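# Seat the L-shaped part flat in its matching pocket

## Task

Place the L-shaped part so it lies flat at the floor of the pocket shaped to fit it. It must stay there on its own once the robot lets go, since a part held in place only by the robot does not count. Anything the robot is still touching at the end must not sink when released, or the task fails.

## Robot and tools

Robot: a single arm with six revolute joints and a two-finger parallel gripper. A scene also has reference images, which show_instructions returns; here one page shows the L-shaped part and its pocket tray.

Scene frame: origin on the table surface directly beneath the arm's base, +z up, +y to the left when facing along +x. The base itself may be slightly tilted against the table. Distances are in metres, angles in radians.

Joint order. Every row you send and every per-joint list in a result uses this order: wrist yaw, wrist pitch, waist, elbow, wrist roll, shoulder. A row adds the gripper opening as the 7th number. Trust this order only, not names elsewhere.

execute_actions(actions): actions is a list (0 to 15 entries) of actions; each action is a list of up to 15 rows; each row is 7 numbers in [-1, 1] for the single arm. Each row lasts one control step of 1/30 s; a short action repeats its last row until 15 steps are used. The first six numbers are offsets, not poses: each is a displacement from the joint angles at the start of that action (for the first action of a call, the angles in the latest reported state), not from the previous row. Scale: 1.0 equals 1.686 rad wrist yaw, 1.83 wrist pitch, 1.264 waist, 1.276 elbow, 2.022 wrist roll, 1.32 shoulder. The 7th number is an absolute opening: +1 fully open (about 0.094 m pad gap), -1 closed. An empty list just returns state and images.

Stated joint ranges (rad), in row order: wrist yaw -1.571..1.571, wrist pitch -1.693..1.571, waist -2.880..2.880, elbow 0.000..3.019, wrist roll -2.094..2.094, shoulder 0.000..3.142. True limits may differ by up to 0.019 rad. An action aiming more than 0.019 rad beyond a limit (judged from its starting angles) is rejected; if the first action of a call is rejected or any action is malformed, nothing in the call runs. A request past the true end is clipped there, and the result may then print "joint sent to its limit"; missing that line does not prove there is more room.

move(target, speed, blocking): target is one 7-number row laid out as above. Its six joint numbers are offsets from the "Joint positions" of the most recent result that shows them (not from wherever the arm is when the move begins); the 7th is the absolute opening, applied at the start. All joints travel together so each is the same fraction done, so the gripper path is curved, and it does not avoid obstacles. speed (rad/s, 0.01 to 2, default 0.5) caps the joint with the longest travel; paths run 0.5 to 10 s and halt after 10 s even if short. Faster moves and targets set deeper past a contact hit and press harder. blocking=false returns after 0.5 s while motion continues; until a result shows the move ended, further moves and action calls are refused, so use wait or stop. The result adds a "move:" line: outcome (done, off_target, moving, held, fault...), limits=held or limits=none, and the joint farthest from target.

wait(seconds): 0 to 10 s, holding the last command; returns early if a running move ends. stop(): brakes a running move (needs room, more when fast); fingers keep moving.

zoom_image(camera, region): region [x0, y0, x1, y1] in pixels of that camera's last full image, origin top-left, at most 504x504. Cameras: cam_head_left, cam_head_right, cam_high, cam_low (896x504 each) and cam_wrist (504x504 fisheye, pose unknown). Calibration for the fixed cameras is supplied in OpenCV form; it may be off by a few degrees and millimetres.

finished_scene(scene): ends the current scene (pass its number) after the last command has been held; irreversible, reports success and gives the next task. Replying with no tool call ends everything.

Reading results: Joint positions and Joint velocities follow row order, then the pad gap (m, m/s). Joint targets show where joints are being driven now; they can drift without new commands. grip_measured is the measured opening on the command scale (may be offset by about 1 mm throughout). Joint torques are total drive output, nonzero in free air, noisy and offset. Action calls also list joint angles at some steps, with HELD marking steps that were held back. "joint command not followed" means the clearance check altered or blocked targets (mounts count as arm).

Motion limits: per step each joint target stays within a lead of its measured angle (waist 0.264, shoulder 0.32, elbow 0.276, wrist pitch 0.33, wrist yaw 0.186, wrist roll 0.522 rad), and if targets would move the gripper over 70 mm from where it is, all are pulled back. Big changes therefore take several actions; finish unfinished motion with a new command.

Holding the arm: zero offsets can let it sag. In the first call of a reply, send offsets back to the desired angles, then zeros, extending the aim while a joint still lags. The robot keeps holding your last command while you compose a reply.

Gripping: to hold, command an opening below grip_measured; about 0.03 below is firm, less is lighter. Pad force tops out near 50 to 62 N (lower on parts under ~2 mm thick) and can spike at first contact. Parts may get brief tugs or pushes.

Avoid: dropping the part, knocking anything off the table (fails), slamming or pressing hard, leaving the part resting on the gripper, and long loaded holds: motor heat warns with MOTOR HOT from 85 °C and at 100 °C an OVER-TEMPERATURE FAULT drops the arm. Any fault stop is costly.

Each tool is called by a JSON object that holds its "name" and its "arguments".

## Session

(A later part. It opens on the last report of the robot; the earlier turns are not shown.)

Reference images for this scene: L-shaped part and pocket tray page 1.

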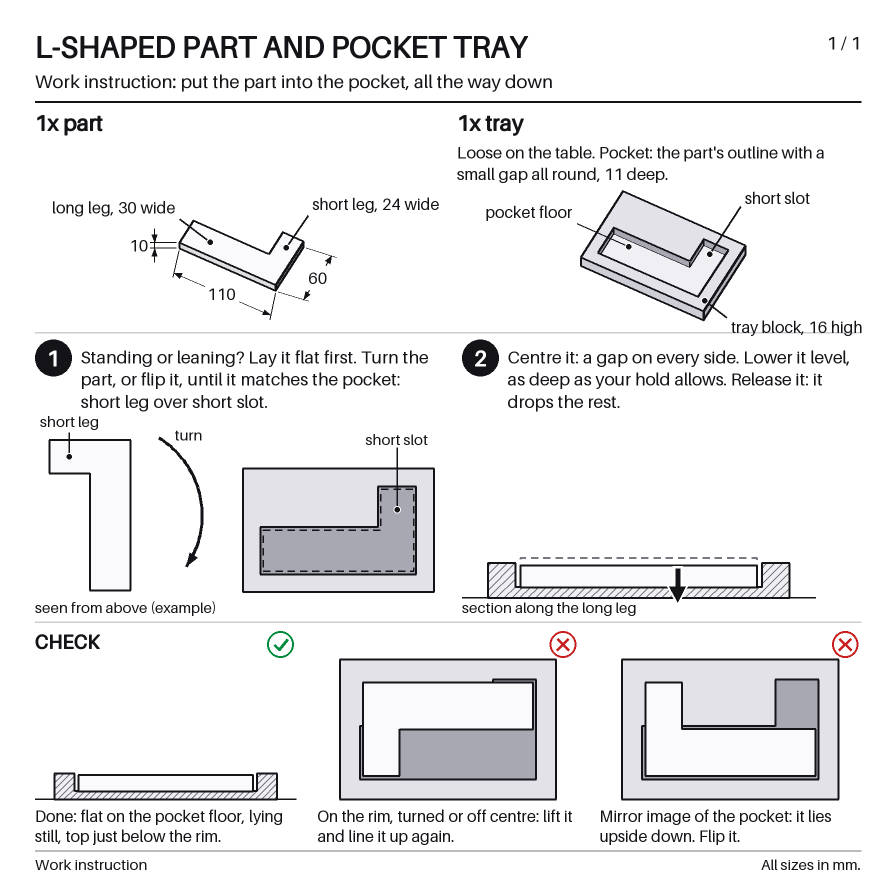

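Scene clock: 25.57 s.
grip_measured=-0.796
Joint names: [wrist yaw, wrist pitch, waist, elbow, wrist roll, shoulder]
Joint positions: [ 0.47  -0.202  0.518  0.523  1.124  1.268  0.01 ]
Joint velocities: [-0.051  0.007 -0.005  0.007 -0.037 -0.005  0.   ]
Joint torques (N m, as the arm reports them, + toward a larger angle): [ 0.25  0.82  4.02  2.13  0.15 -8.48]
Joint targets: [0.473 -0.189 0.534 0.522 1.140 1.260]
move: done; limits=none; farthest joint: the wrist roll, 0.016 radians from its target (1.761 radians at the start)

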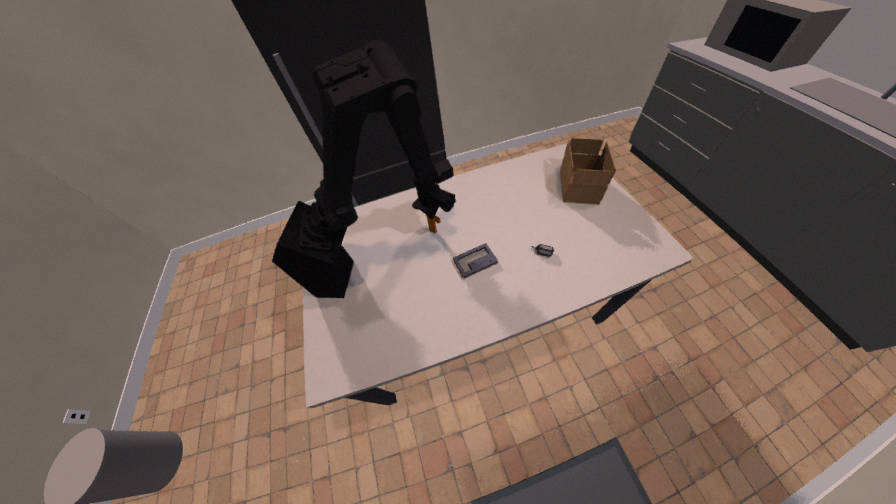

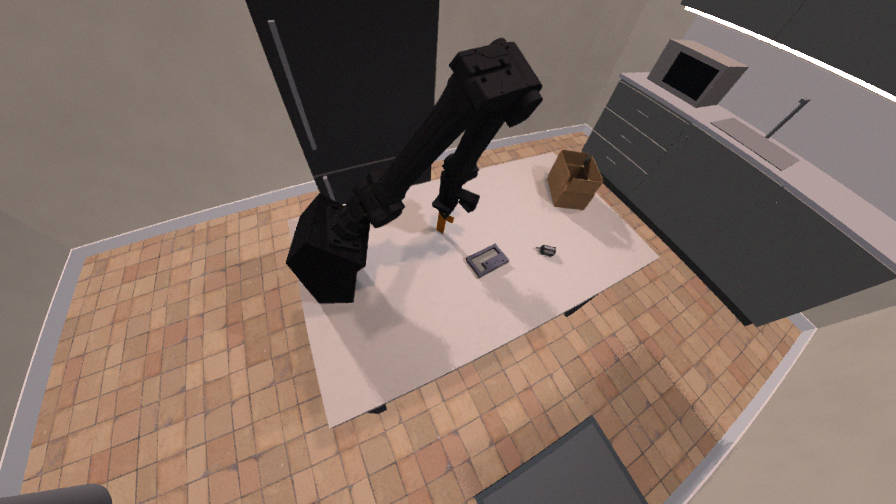

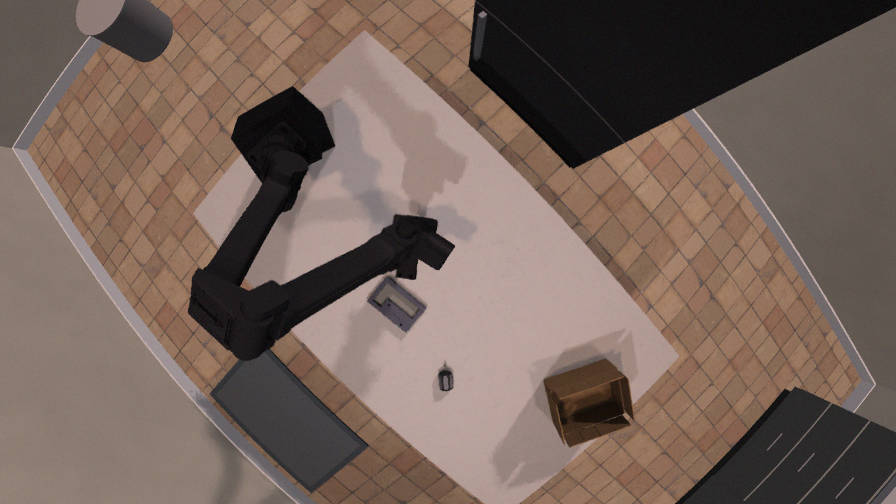

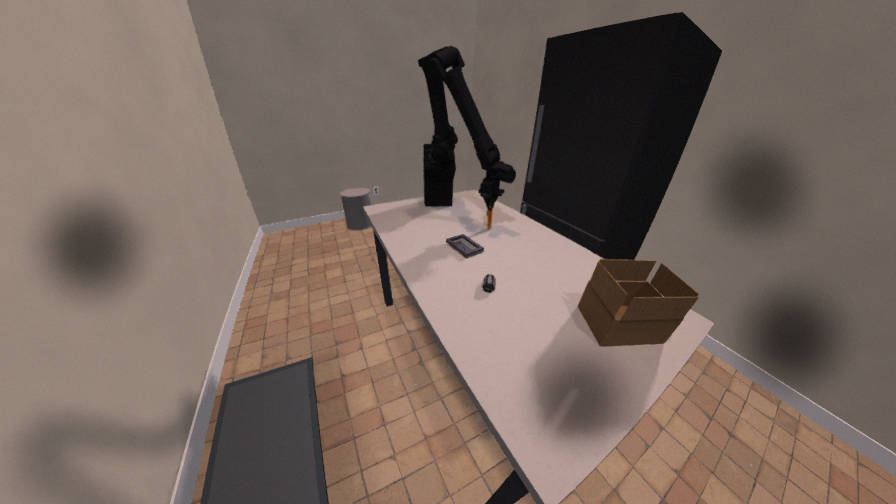

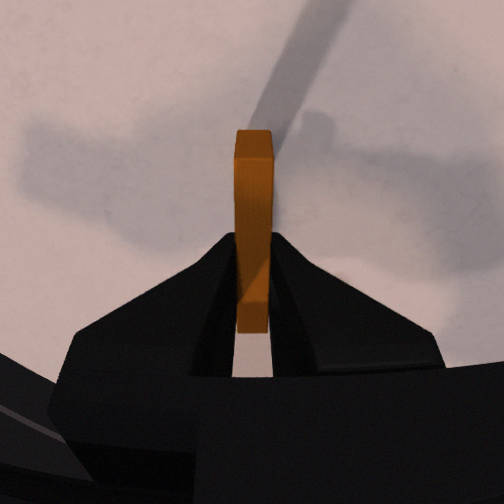

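{"name": "move", "arguments": {"target": [0.002, 0.007, 0.012, -0.001, 0.008, -0.006, -0.6], "speed": 0.06}}

{"name": "zoom_image", "arguments": {"camera": "cam_low", "region": [455, 170, 520, 240]}}

Scene clock: 27.10 s.
grip_measured=-0.602
Joint names: [wrist yaw, wrist pitch, waist, elbow, wrist roll, shoulder]
Joint positions: [ 0.47  -0.202  0.518  0.523  1.125  1.268  0.019]
Joint velocities: [-0.022  0.002  0.005  0.007  0.037 -0.015 -0.   ]
Joint torques (N m, as the arm reports them, + toward a larger angle): [ 0.28  0.79  4.05  2.13  0.15 -8.46]
Joint targets: [0.473 -0.189 0.534 0.522 1.140 1.260]
move: done; limits=none; farthest joint: the wrist roll, 0.016 radians from its target (0.016 radians at the start)

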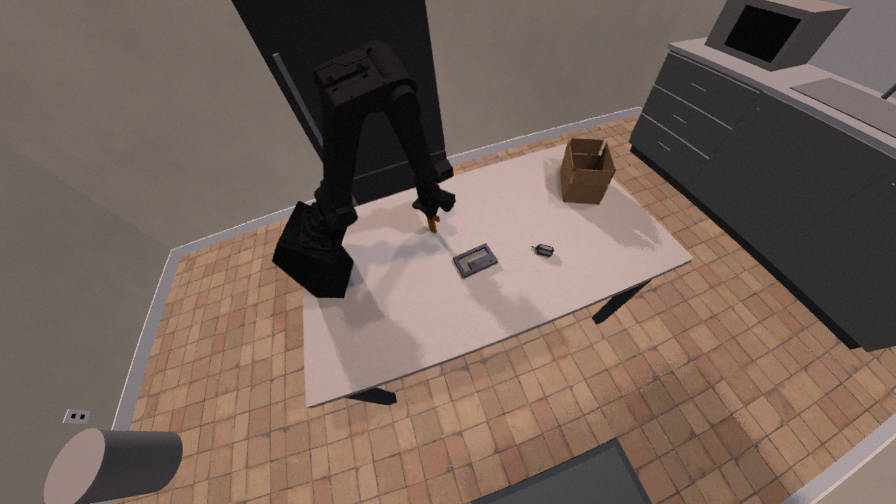

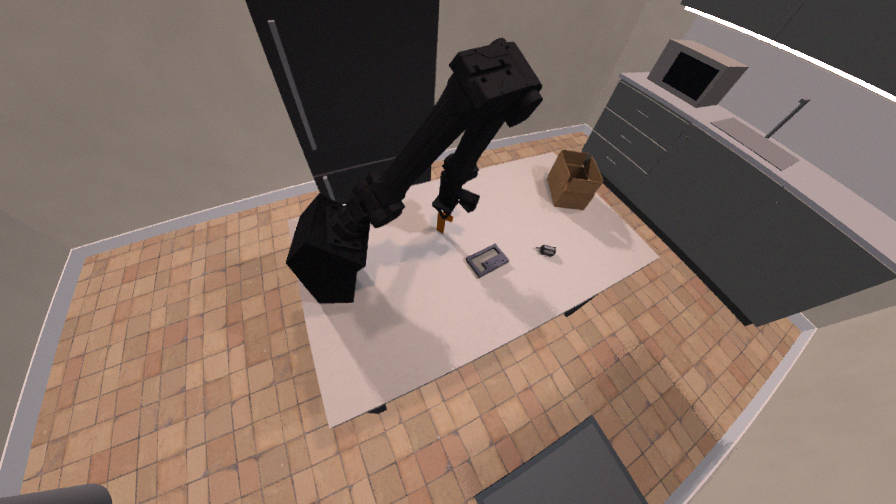

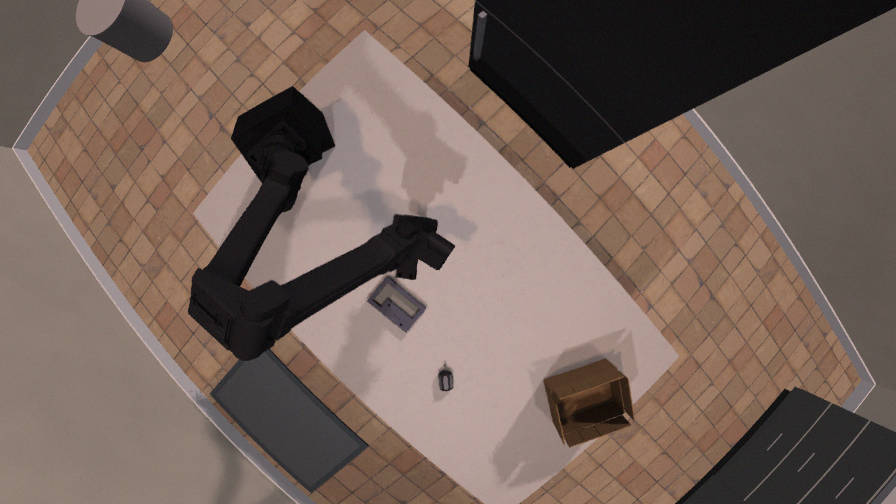

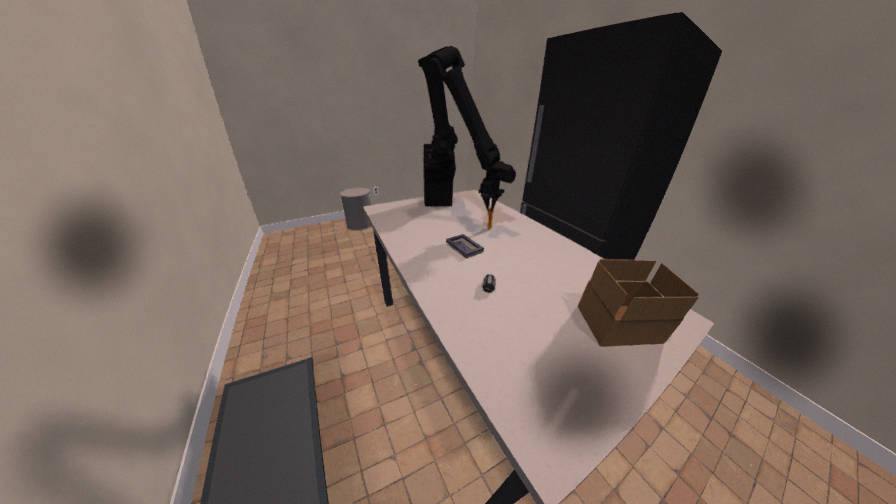

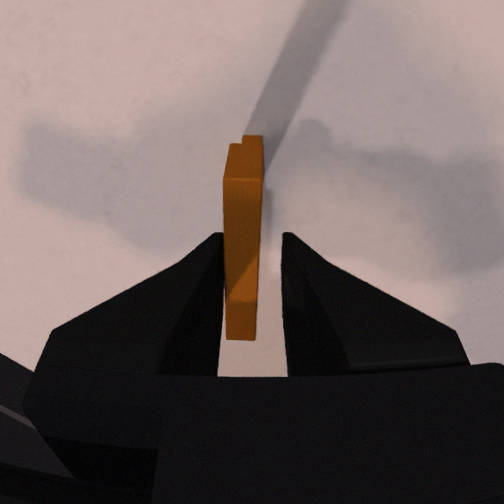

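Region (455, 170, 520, 240) of cam_low's 896x504 image, scaled by 7.200, with more detail than that image has; it fills the left 468 columns of this view, and the rest is white.

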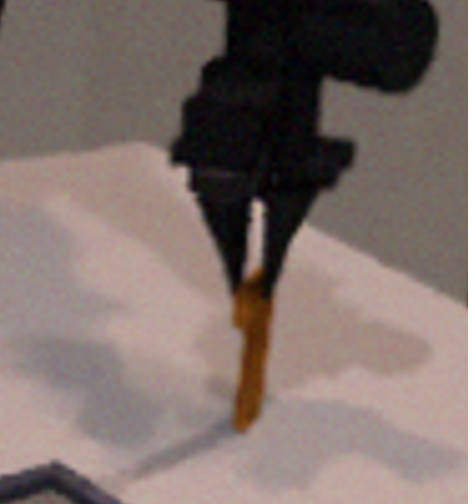

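{"name": "move", "arguments": {"target": [0.002, 0.007, 0.012, -0.001, 0.008, -0.006, -0.25], "speed": 0.06}}

Scene clock: 28.17 s.
grip_measured=-0.252
Joint names: [wrist yaw, wrist pitch, waist, elbow, wrist roll, shoulder]
Joint positions: [ 0.47  -0.202  0.518  0.523  1.125  1.268  0.035]
Joint velocities: [-0.051 -0.007 -0.005 -0.002 -0.037  0.005  0.001]
Joint torques (N m, as the arm reports them, + toward a larger angle): [ 0.27  0.83  4.03  2.14  0.15 -8.48]
Joint targets: [0.473 -0.189 0.534 0.522 1.141 1.260]
move: done; limits=none; farthest joint: the wrist roll, 0.016 radians from its target (0.017 radians at the start)

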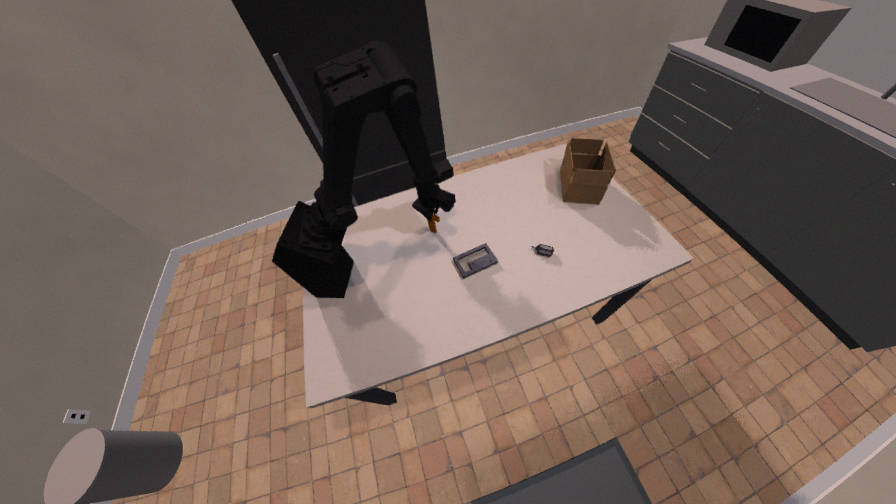

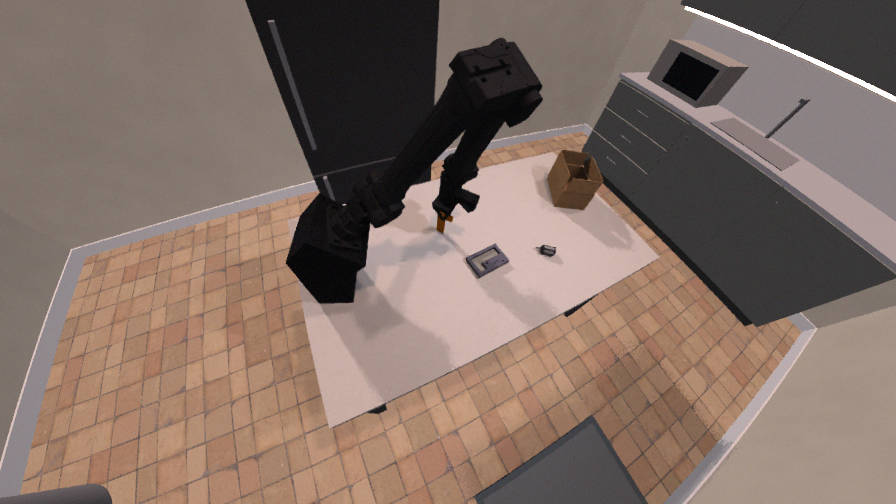

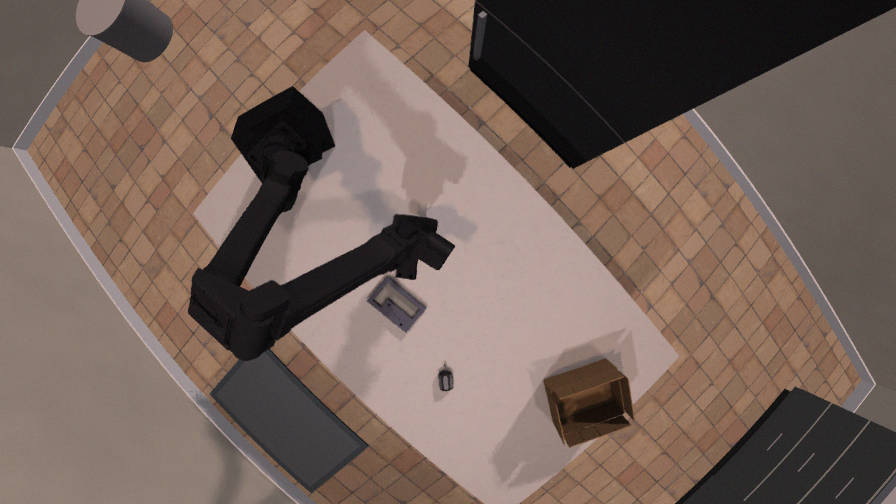

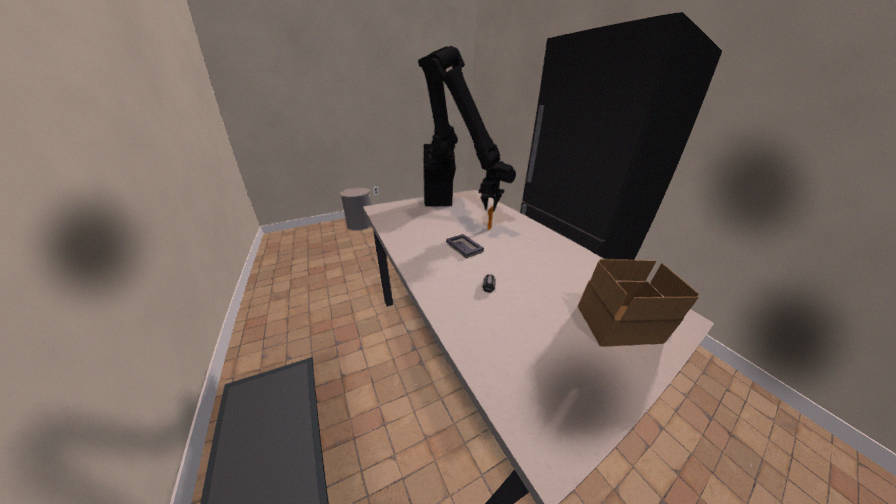

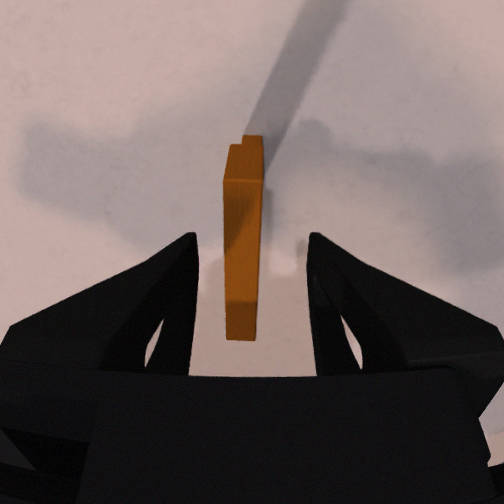

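{"name": "execute_actions", "arguments": {"actions": []}}

Scene clock: 33.00 s.
grip_measured=-0.252
Joint names: [wrist yaw, wrist pitch, waist, elbow, wrist roll, shoulder]
Joint positions: [ 0.47  -0.202  0.518  0.523  1.125  1.268  0.035]
Joint velocities: [-0.007 -0.012 -0.005  0.002 -0.007 -0.015 -0.   ]
Joint torques (N m, as the arm reports them, + toward a larger angle): [ 0.27  0.81  4.01  2.14  0.15 -8.43]
Joint targets: [0.473 -0.189 0.534 0.522 1.141 1.260]

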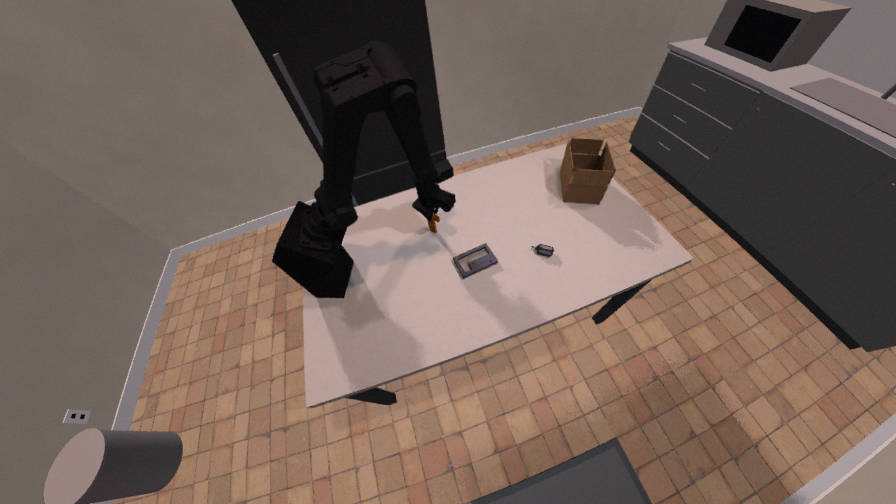

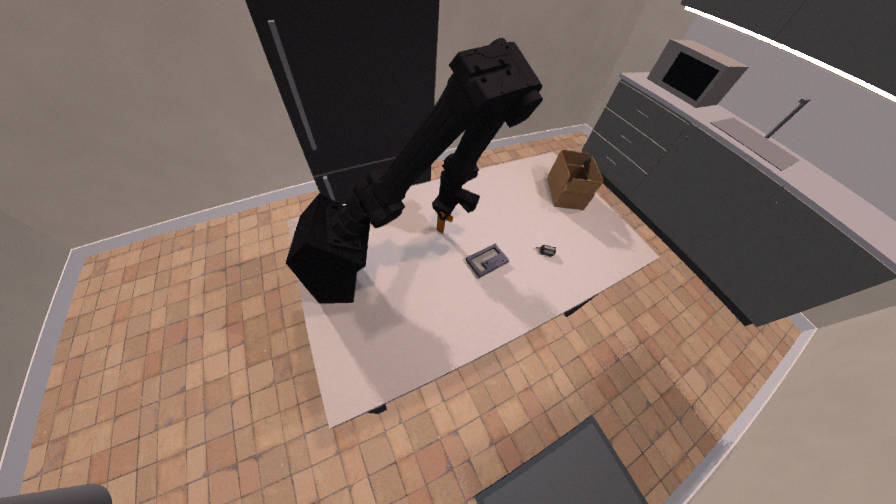

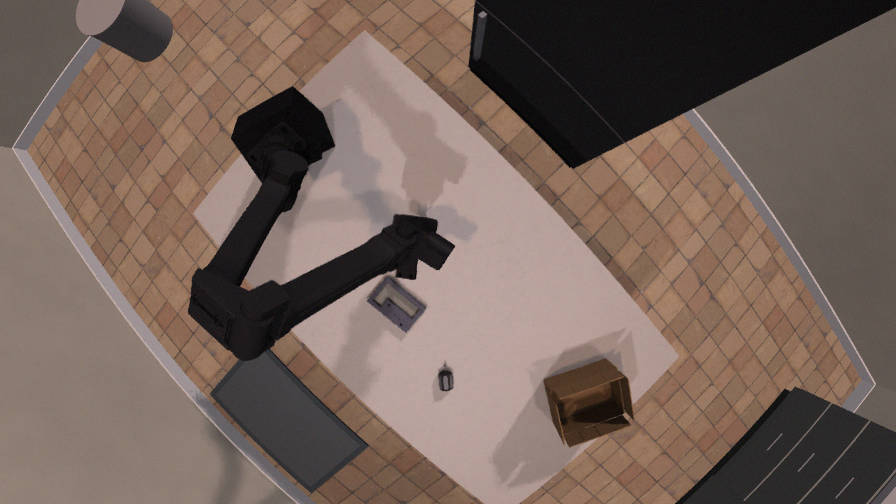

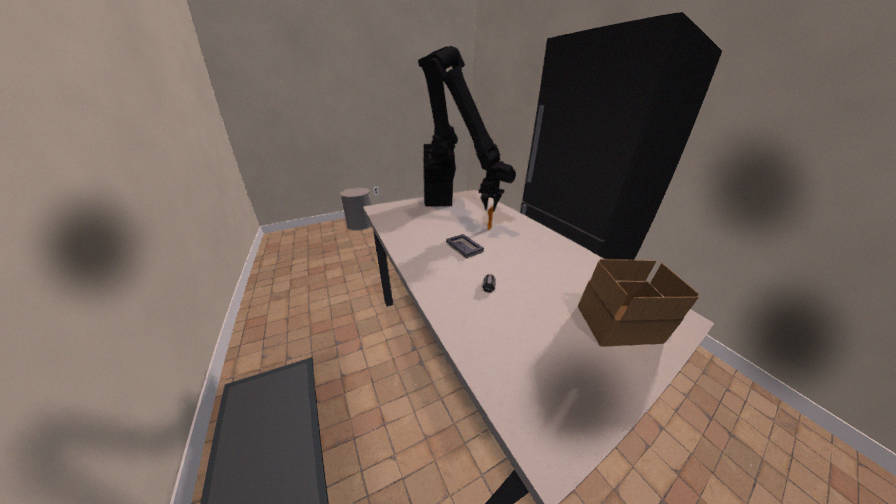

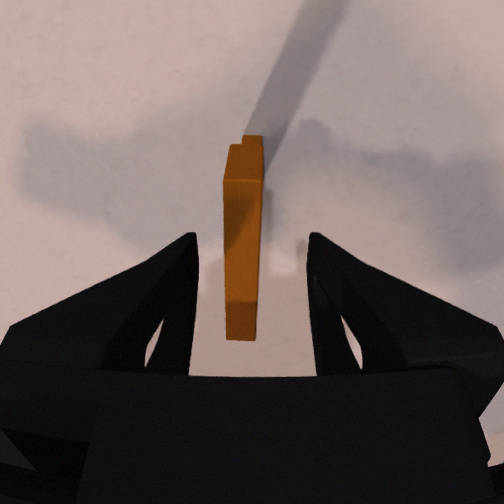

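{"name": "show_instructions", "arguments": {}}

Reference images for this scene: L-shaped part and pocket tray page 1.

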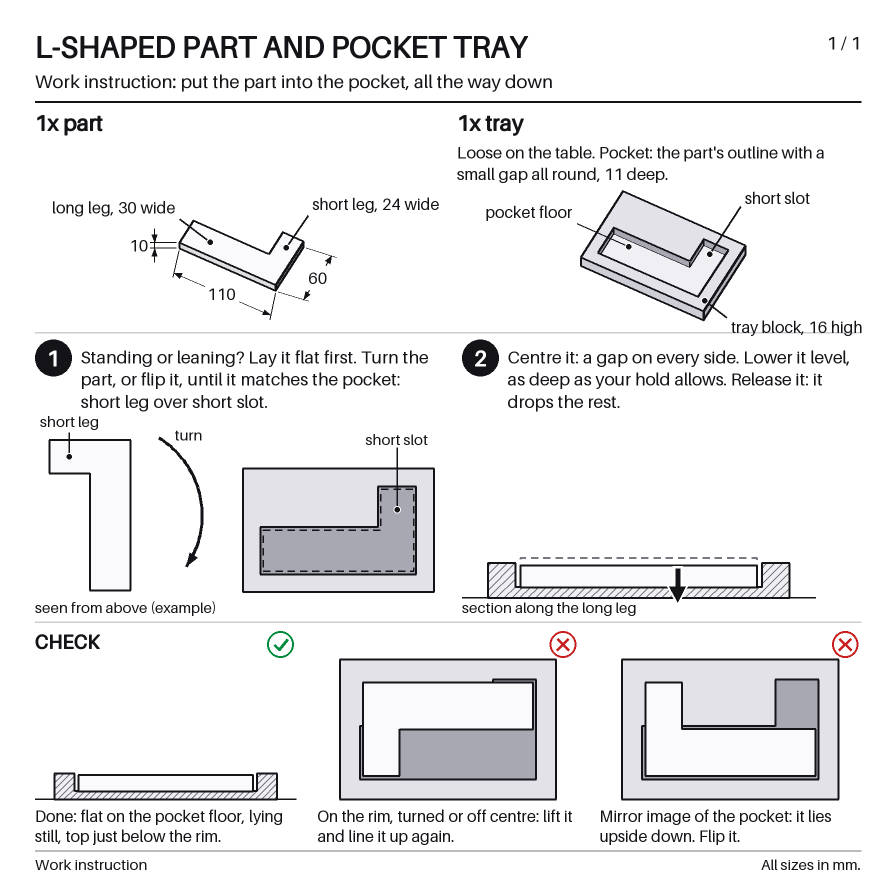

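{"name": "move", "arguments": {"target": [0.0255, -0.0995, 0.0696, -0.0102, 0.008, -0.1235, 0.2], "speed": 0.25}}

Scene clock: 40.70 s.
grip_measured=+0.198
Joint names: [wrist yaw, wrist pitch, waist, elbow, wrist roll, shoulder]
Joint positions: [ 0.509 -0.373  0.59   0.511  1.126  1.117  0.056]
Joint velocities: [ 0.051  0.002 -0.015 -0.007  0.007 -0.005 -0.   ]
Joint torques (N m, as the arm reports them, + toward a larger angle): [ 0.26 -0.13  3.68  3.51  0.14 -7.74]
Joint targets: [0.513 -0.384 0.606 0.510 1.141 1.105]
move: done; limits=none; farthest joint: the waist, 0.016 radians from its target (0.088 radians at the start)

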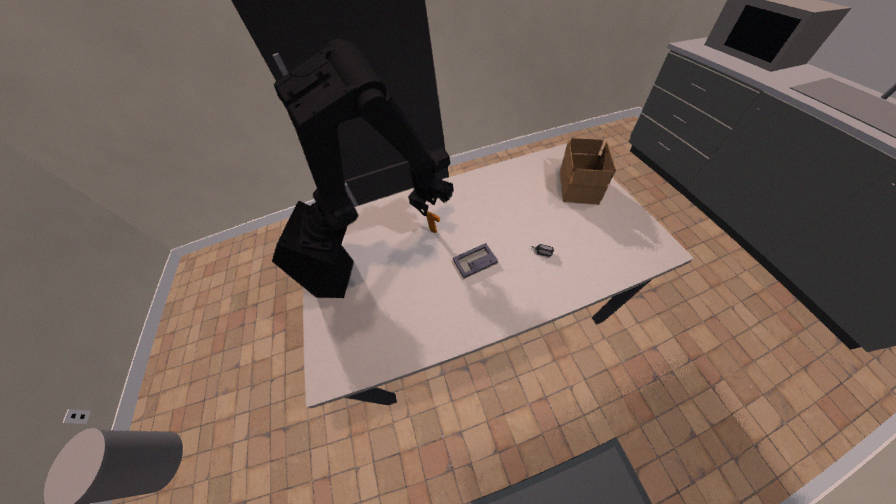

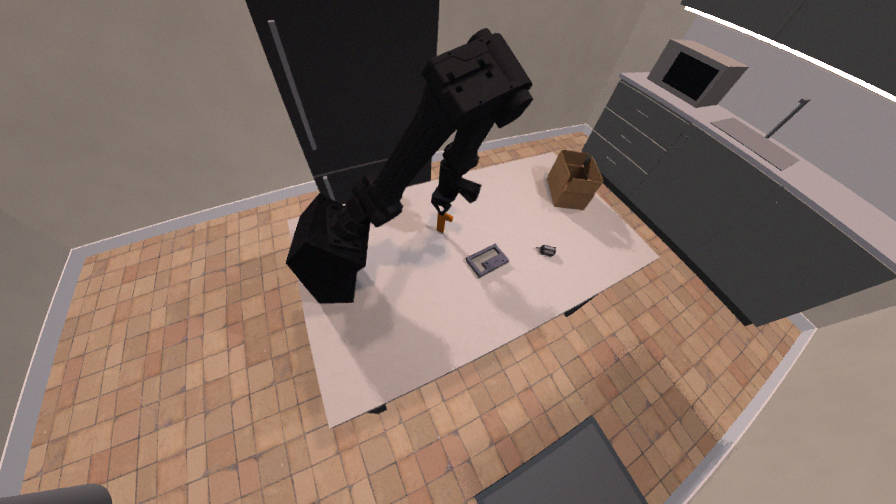

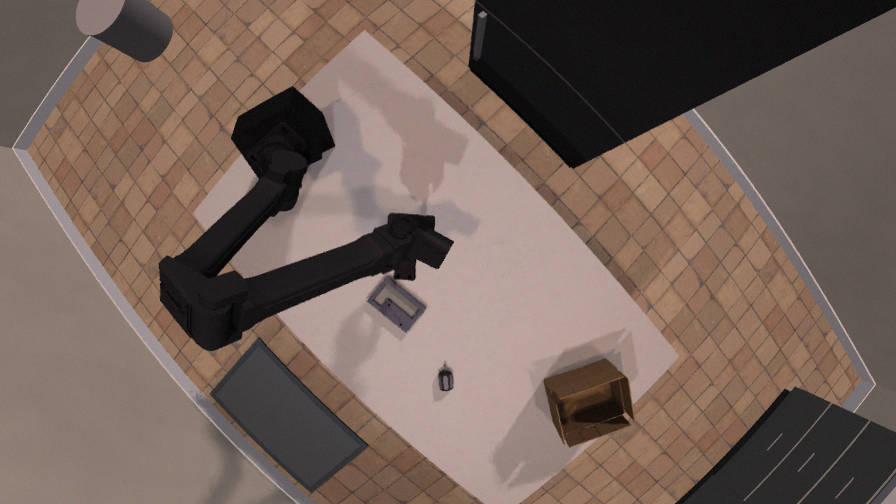

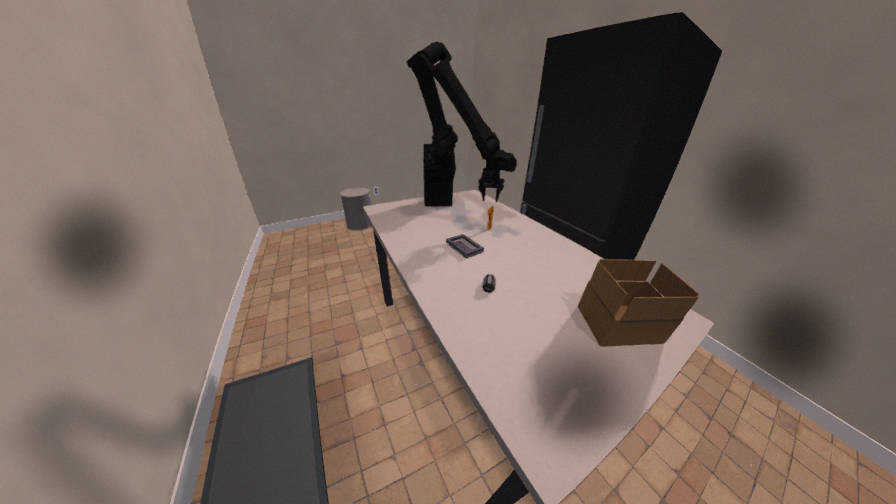

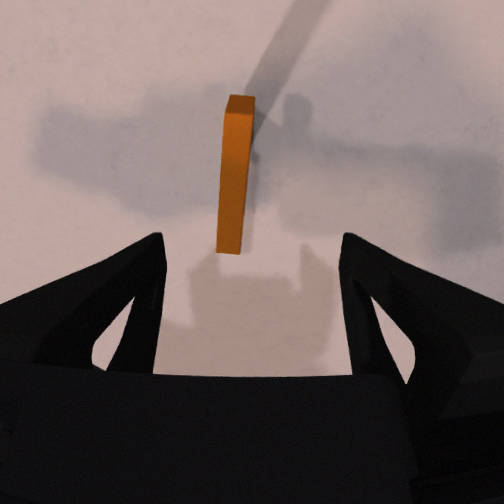

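{"name": "move", "arguments": {"target": [0.0344, -0.6219, 0.0847, 0.5948, -0.448, 0.4606, 0.2], "speed": 0.6}}

Scene clock: 44.87 s.
grip_measured=+0.198
Joint names: [wrist yaw, wrist pitch, waist, elbow, wrist roll, shoulder]
Joint positions: [ 0.564 -1.494  0.676  1.25   0.236  1.72   0.056]
Joint velocities: [ 0.022 -0.007  0.005 -0.002 -0.007 -0.005  0.001]
Joint torques (N m, as the arm reports them, + toward a larger angle): [  0.05  -1.55   8.24   5.2   -0.17 -12.07]
Joint targets: [0.567 -1.512 0.697 1.270 0.220 1.725]
move: off_target; limits=none; farthest joint: the waist, 0.022 radians from its target (0.107 radians at the start)

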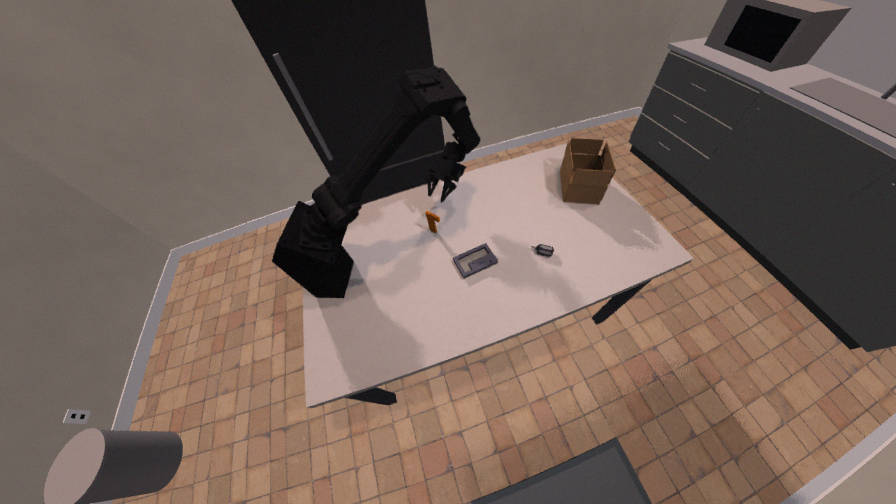

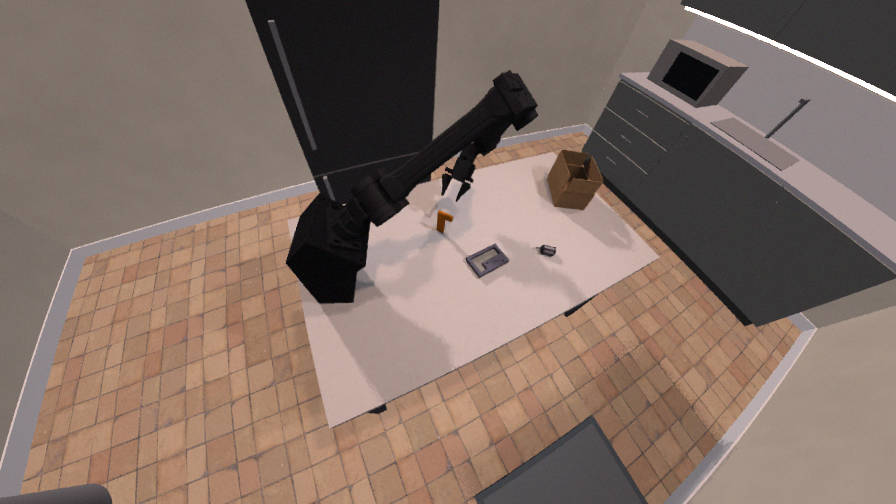

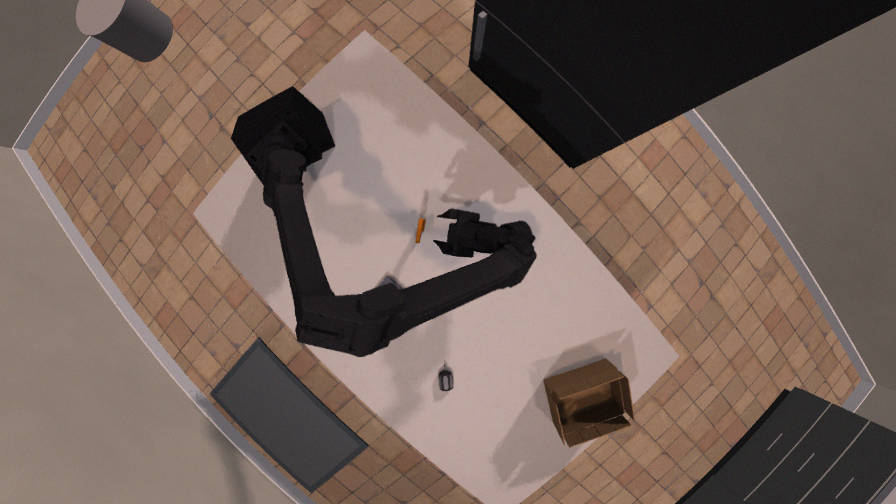

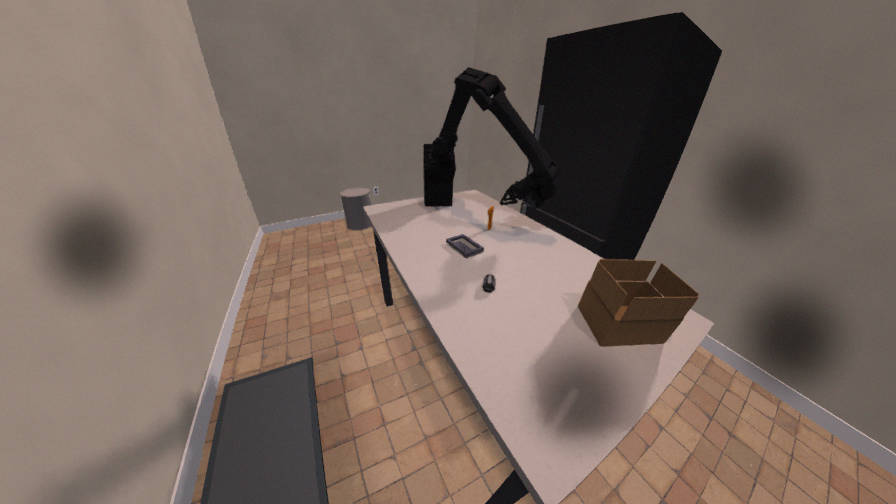

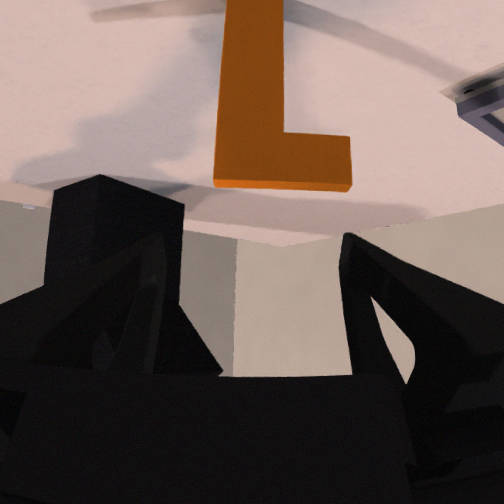

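{"name": "zoom_image", "arguments": {"camera": "cam_low", "region": [470, 150, 570, 240]}}

{"name": "zoom_image", "arguments": {"camera": "cam_wrist", "region": [180, 0, 380, 200]}}

Region (470, 150, 570, 240) of cam_low's 896x504 image, scaled by 5.040, with more detail than that image has; it fills the top 454 rows of this view, and the rest is white.

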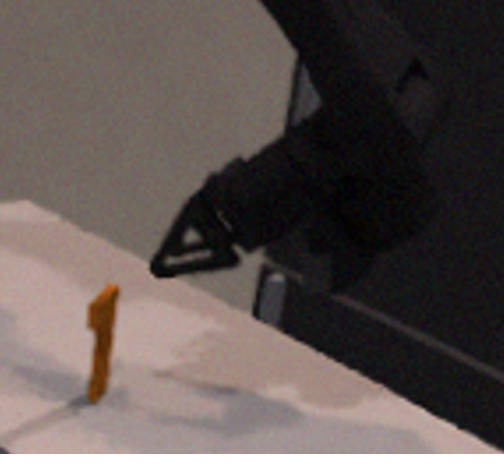

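Region (180, 0, 380, 200) of cam_wrist's 504x504 image, scaled by 2.520, with more detail than that image has.

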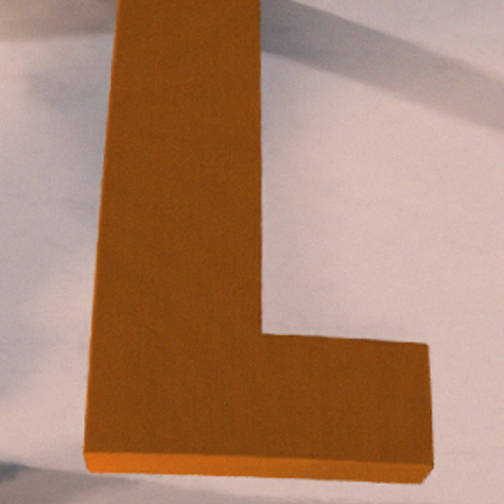

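{"name": "move", "arguments": {"target": [0.032, 0.1027, -0.0688, -0.0161, -0.0381, 0.0886, 0.2], "speed": 0.2}}

Scene clock: 52.47 s.
grip_measured=+0.198
Joint names: [wrist yaw, wrist pitch, waist, elbow, wrist roll, shoulder]
Joint positions: [ 0.615 -1.317  0.602  1.23   0.175  1.831  0.056]
Joint velocities: [-0.037 -0.027 -0.005 -0.022 -0.037 -0.015 -0.001]
Joint torques (N m, as the arm reports them, + toward a larger angle): [  0.12  -0.43   5.53   2.21  -0.17 -12.25]
Joint targets: [0.618 -1.306 0.588 1.229 0.159 1.837]
move: done; limits=none; farthest joint: the wrist roll, 0.016 radians from its target (0.076 radians at the start)

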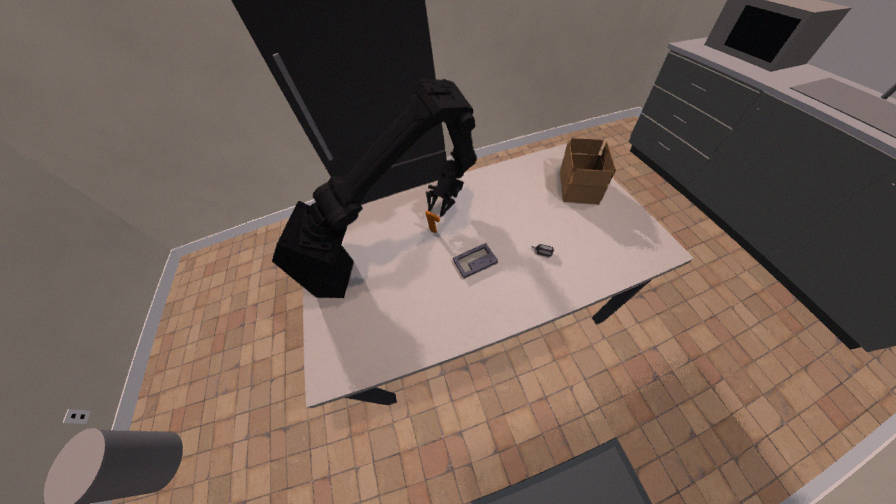

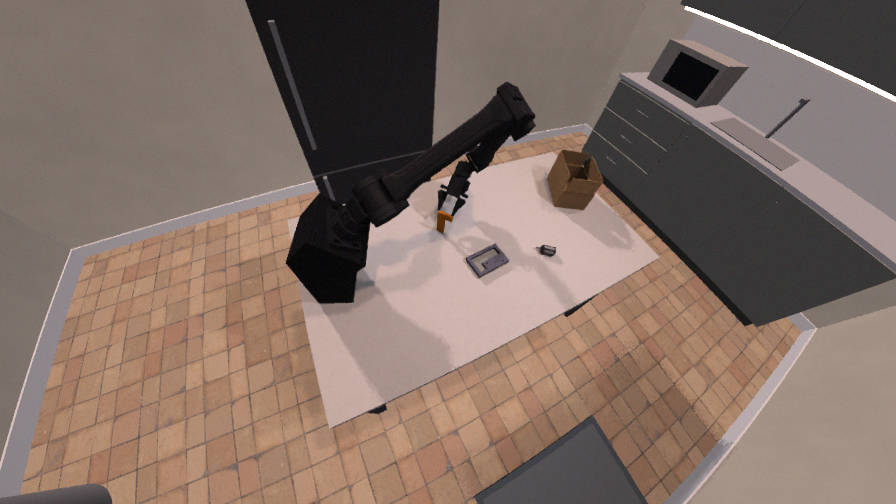

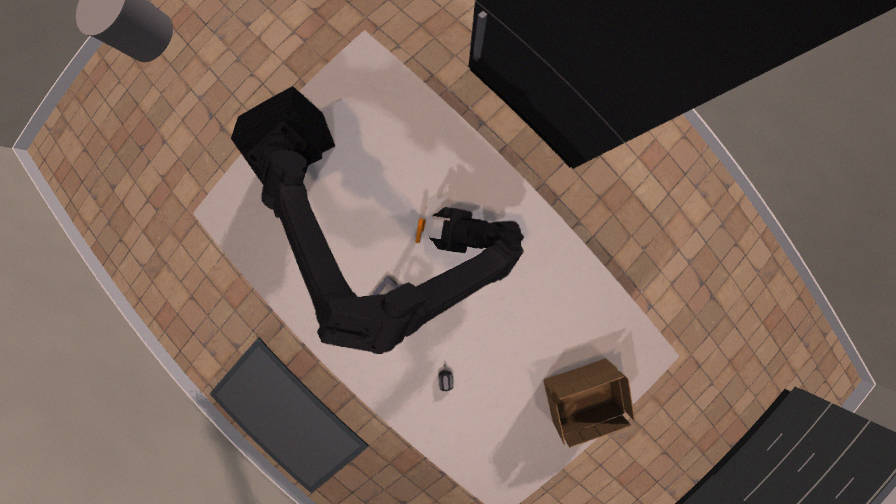

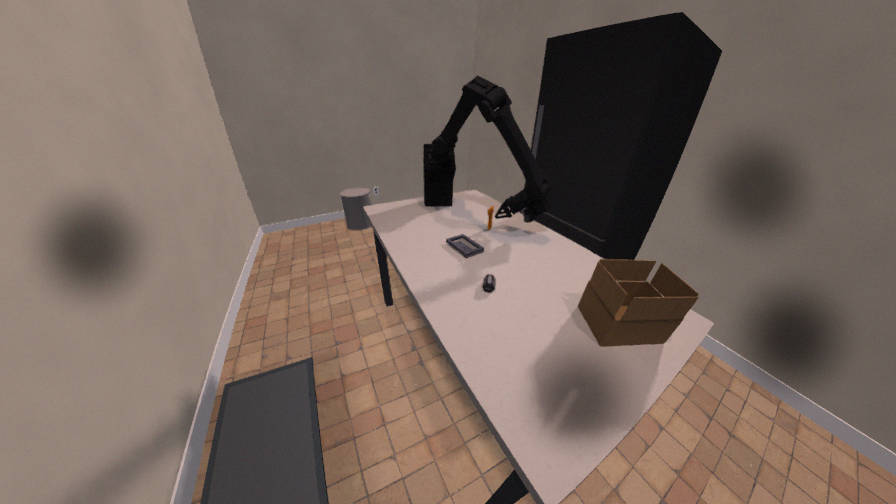

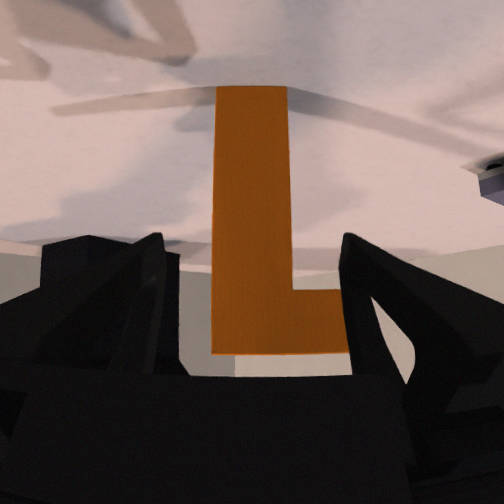

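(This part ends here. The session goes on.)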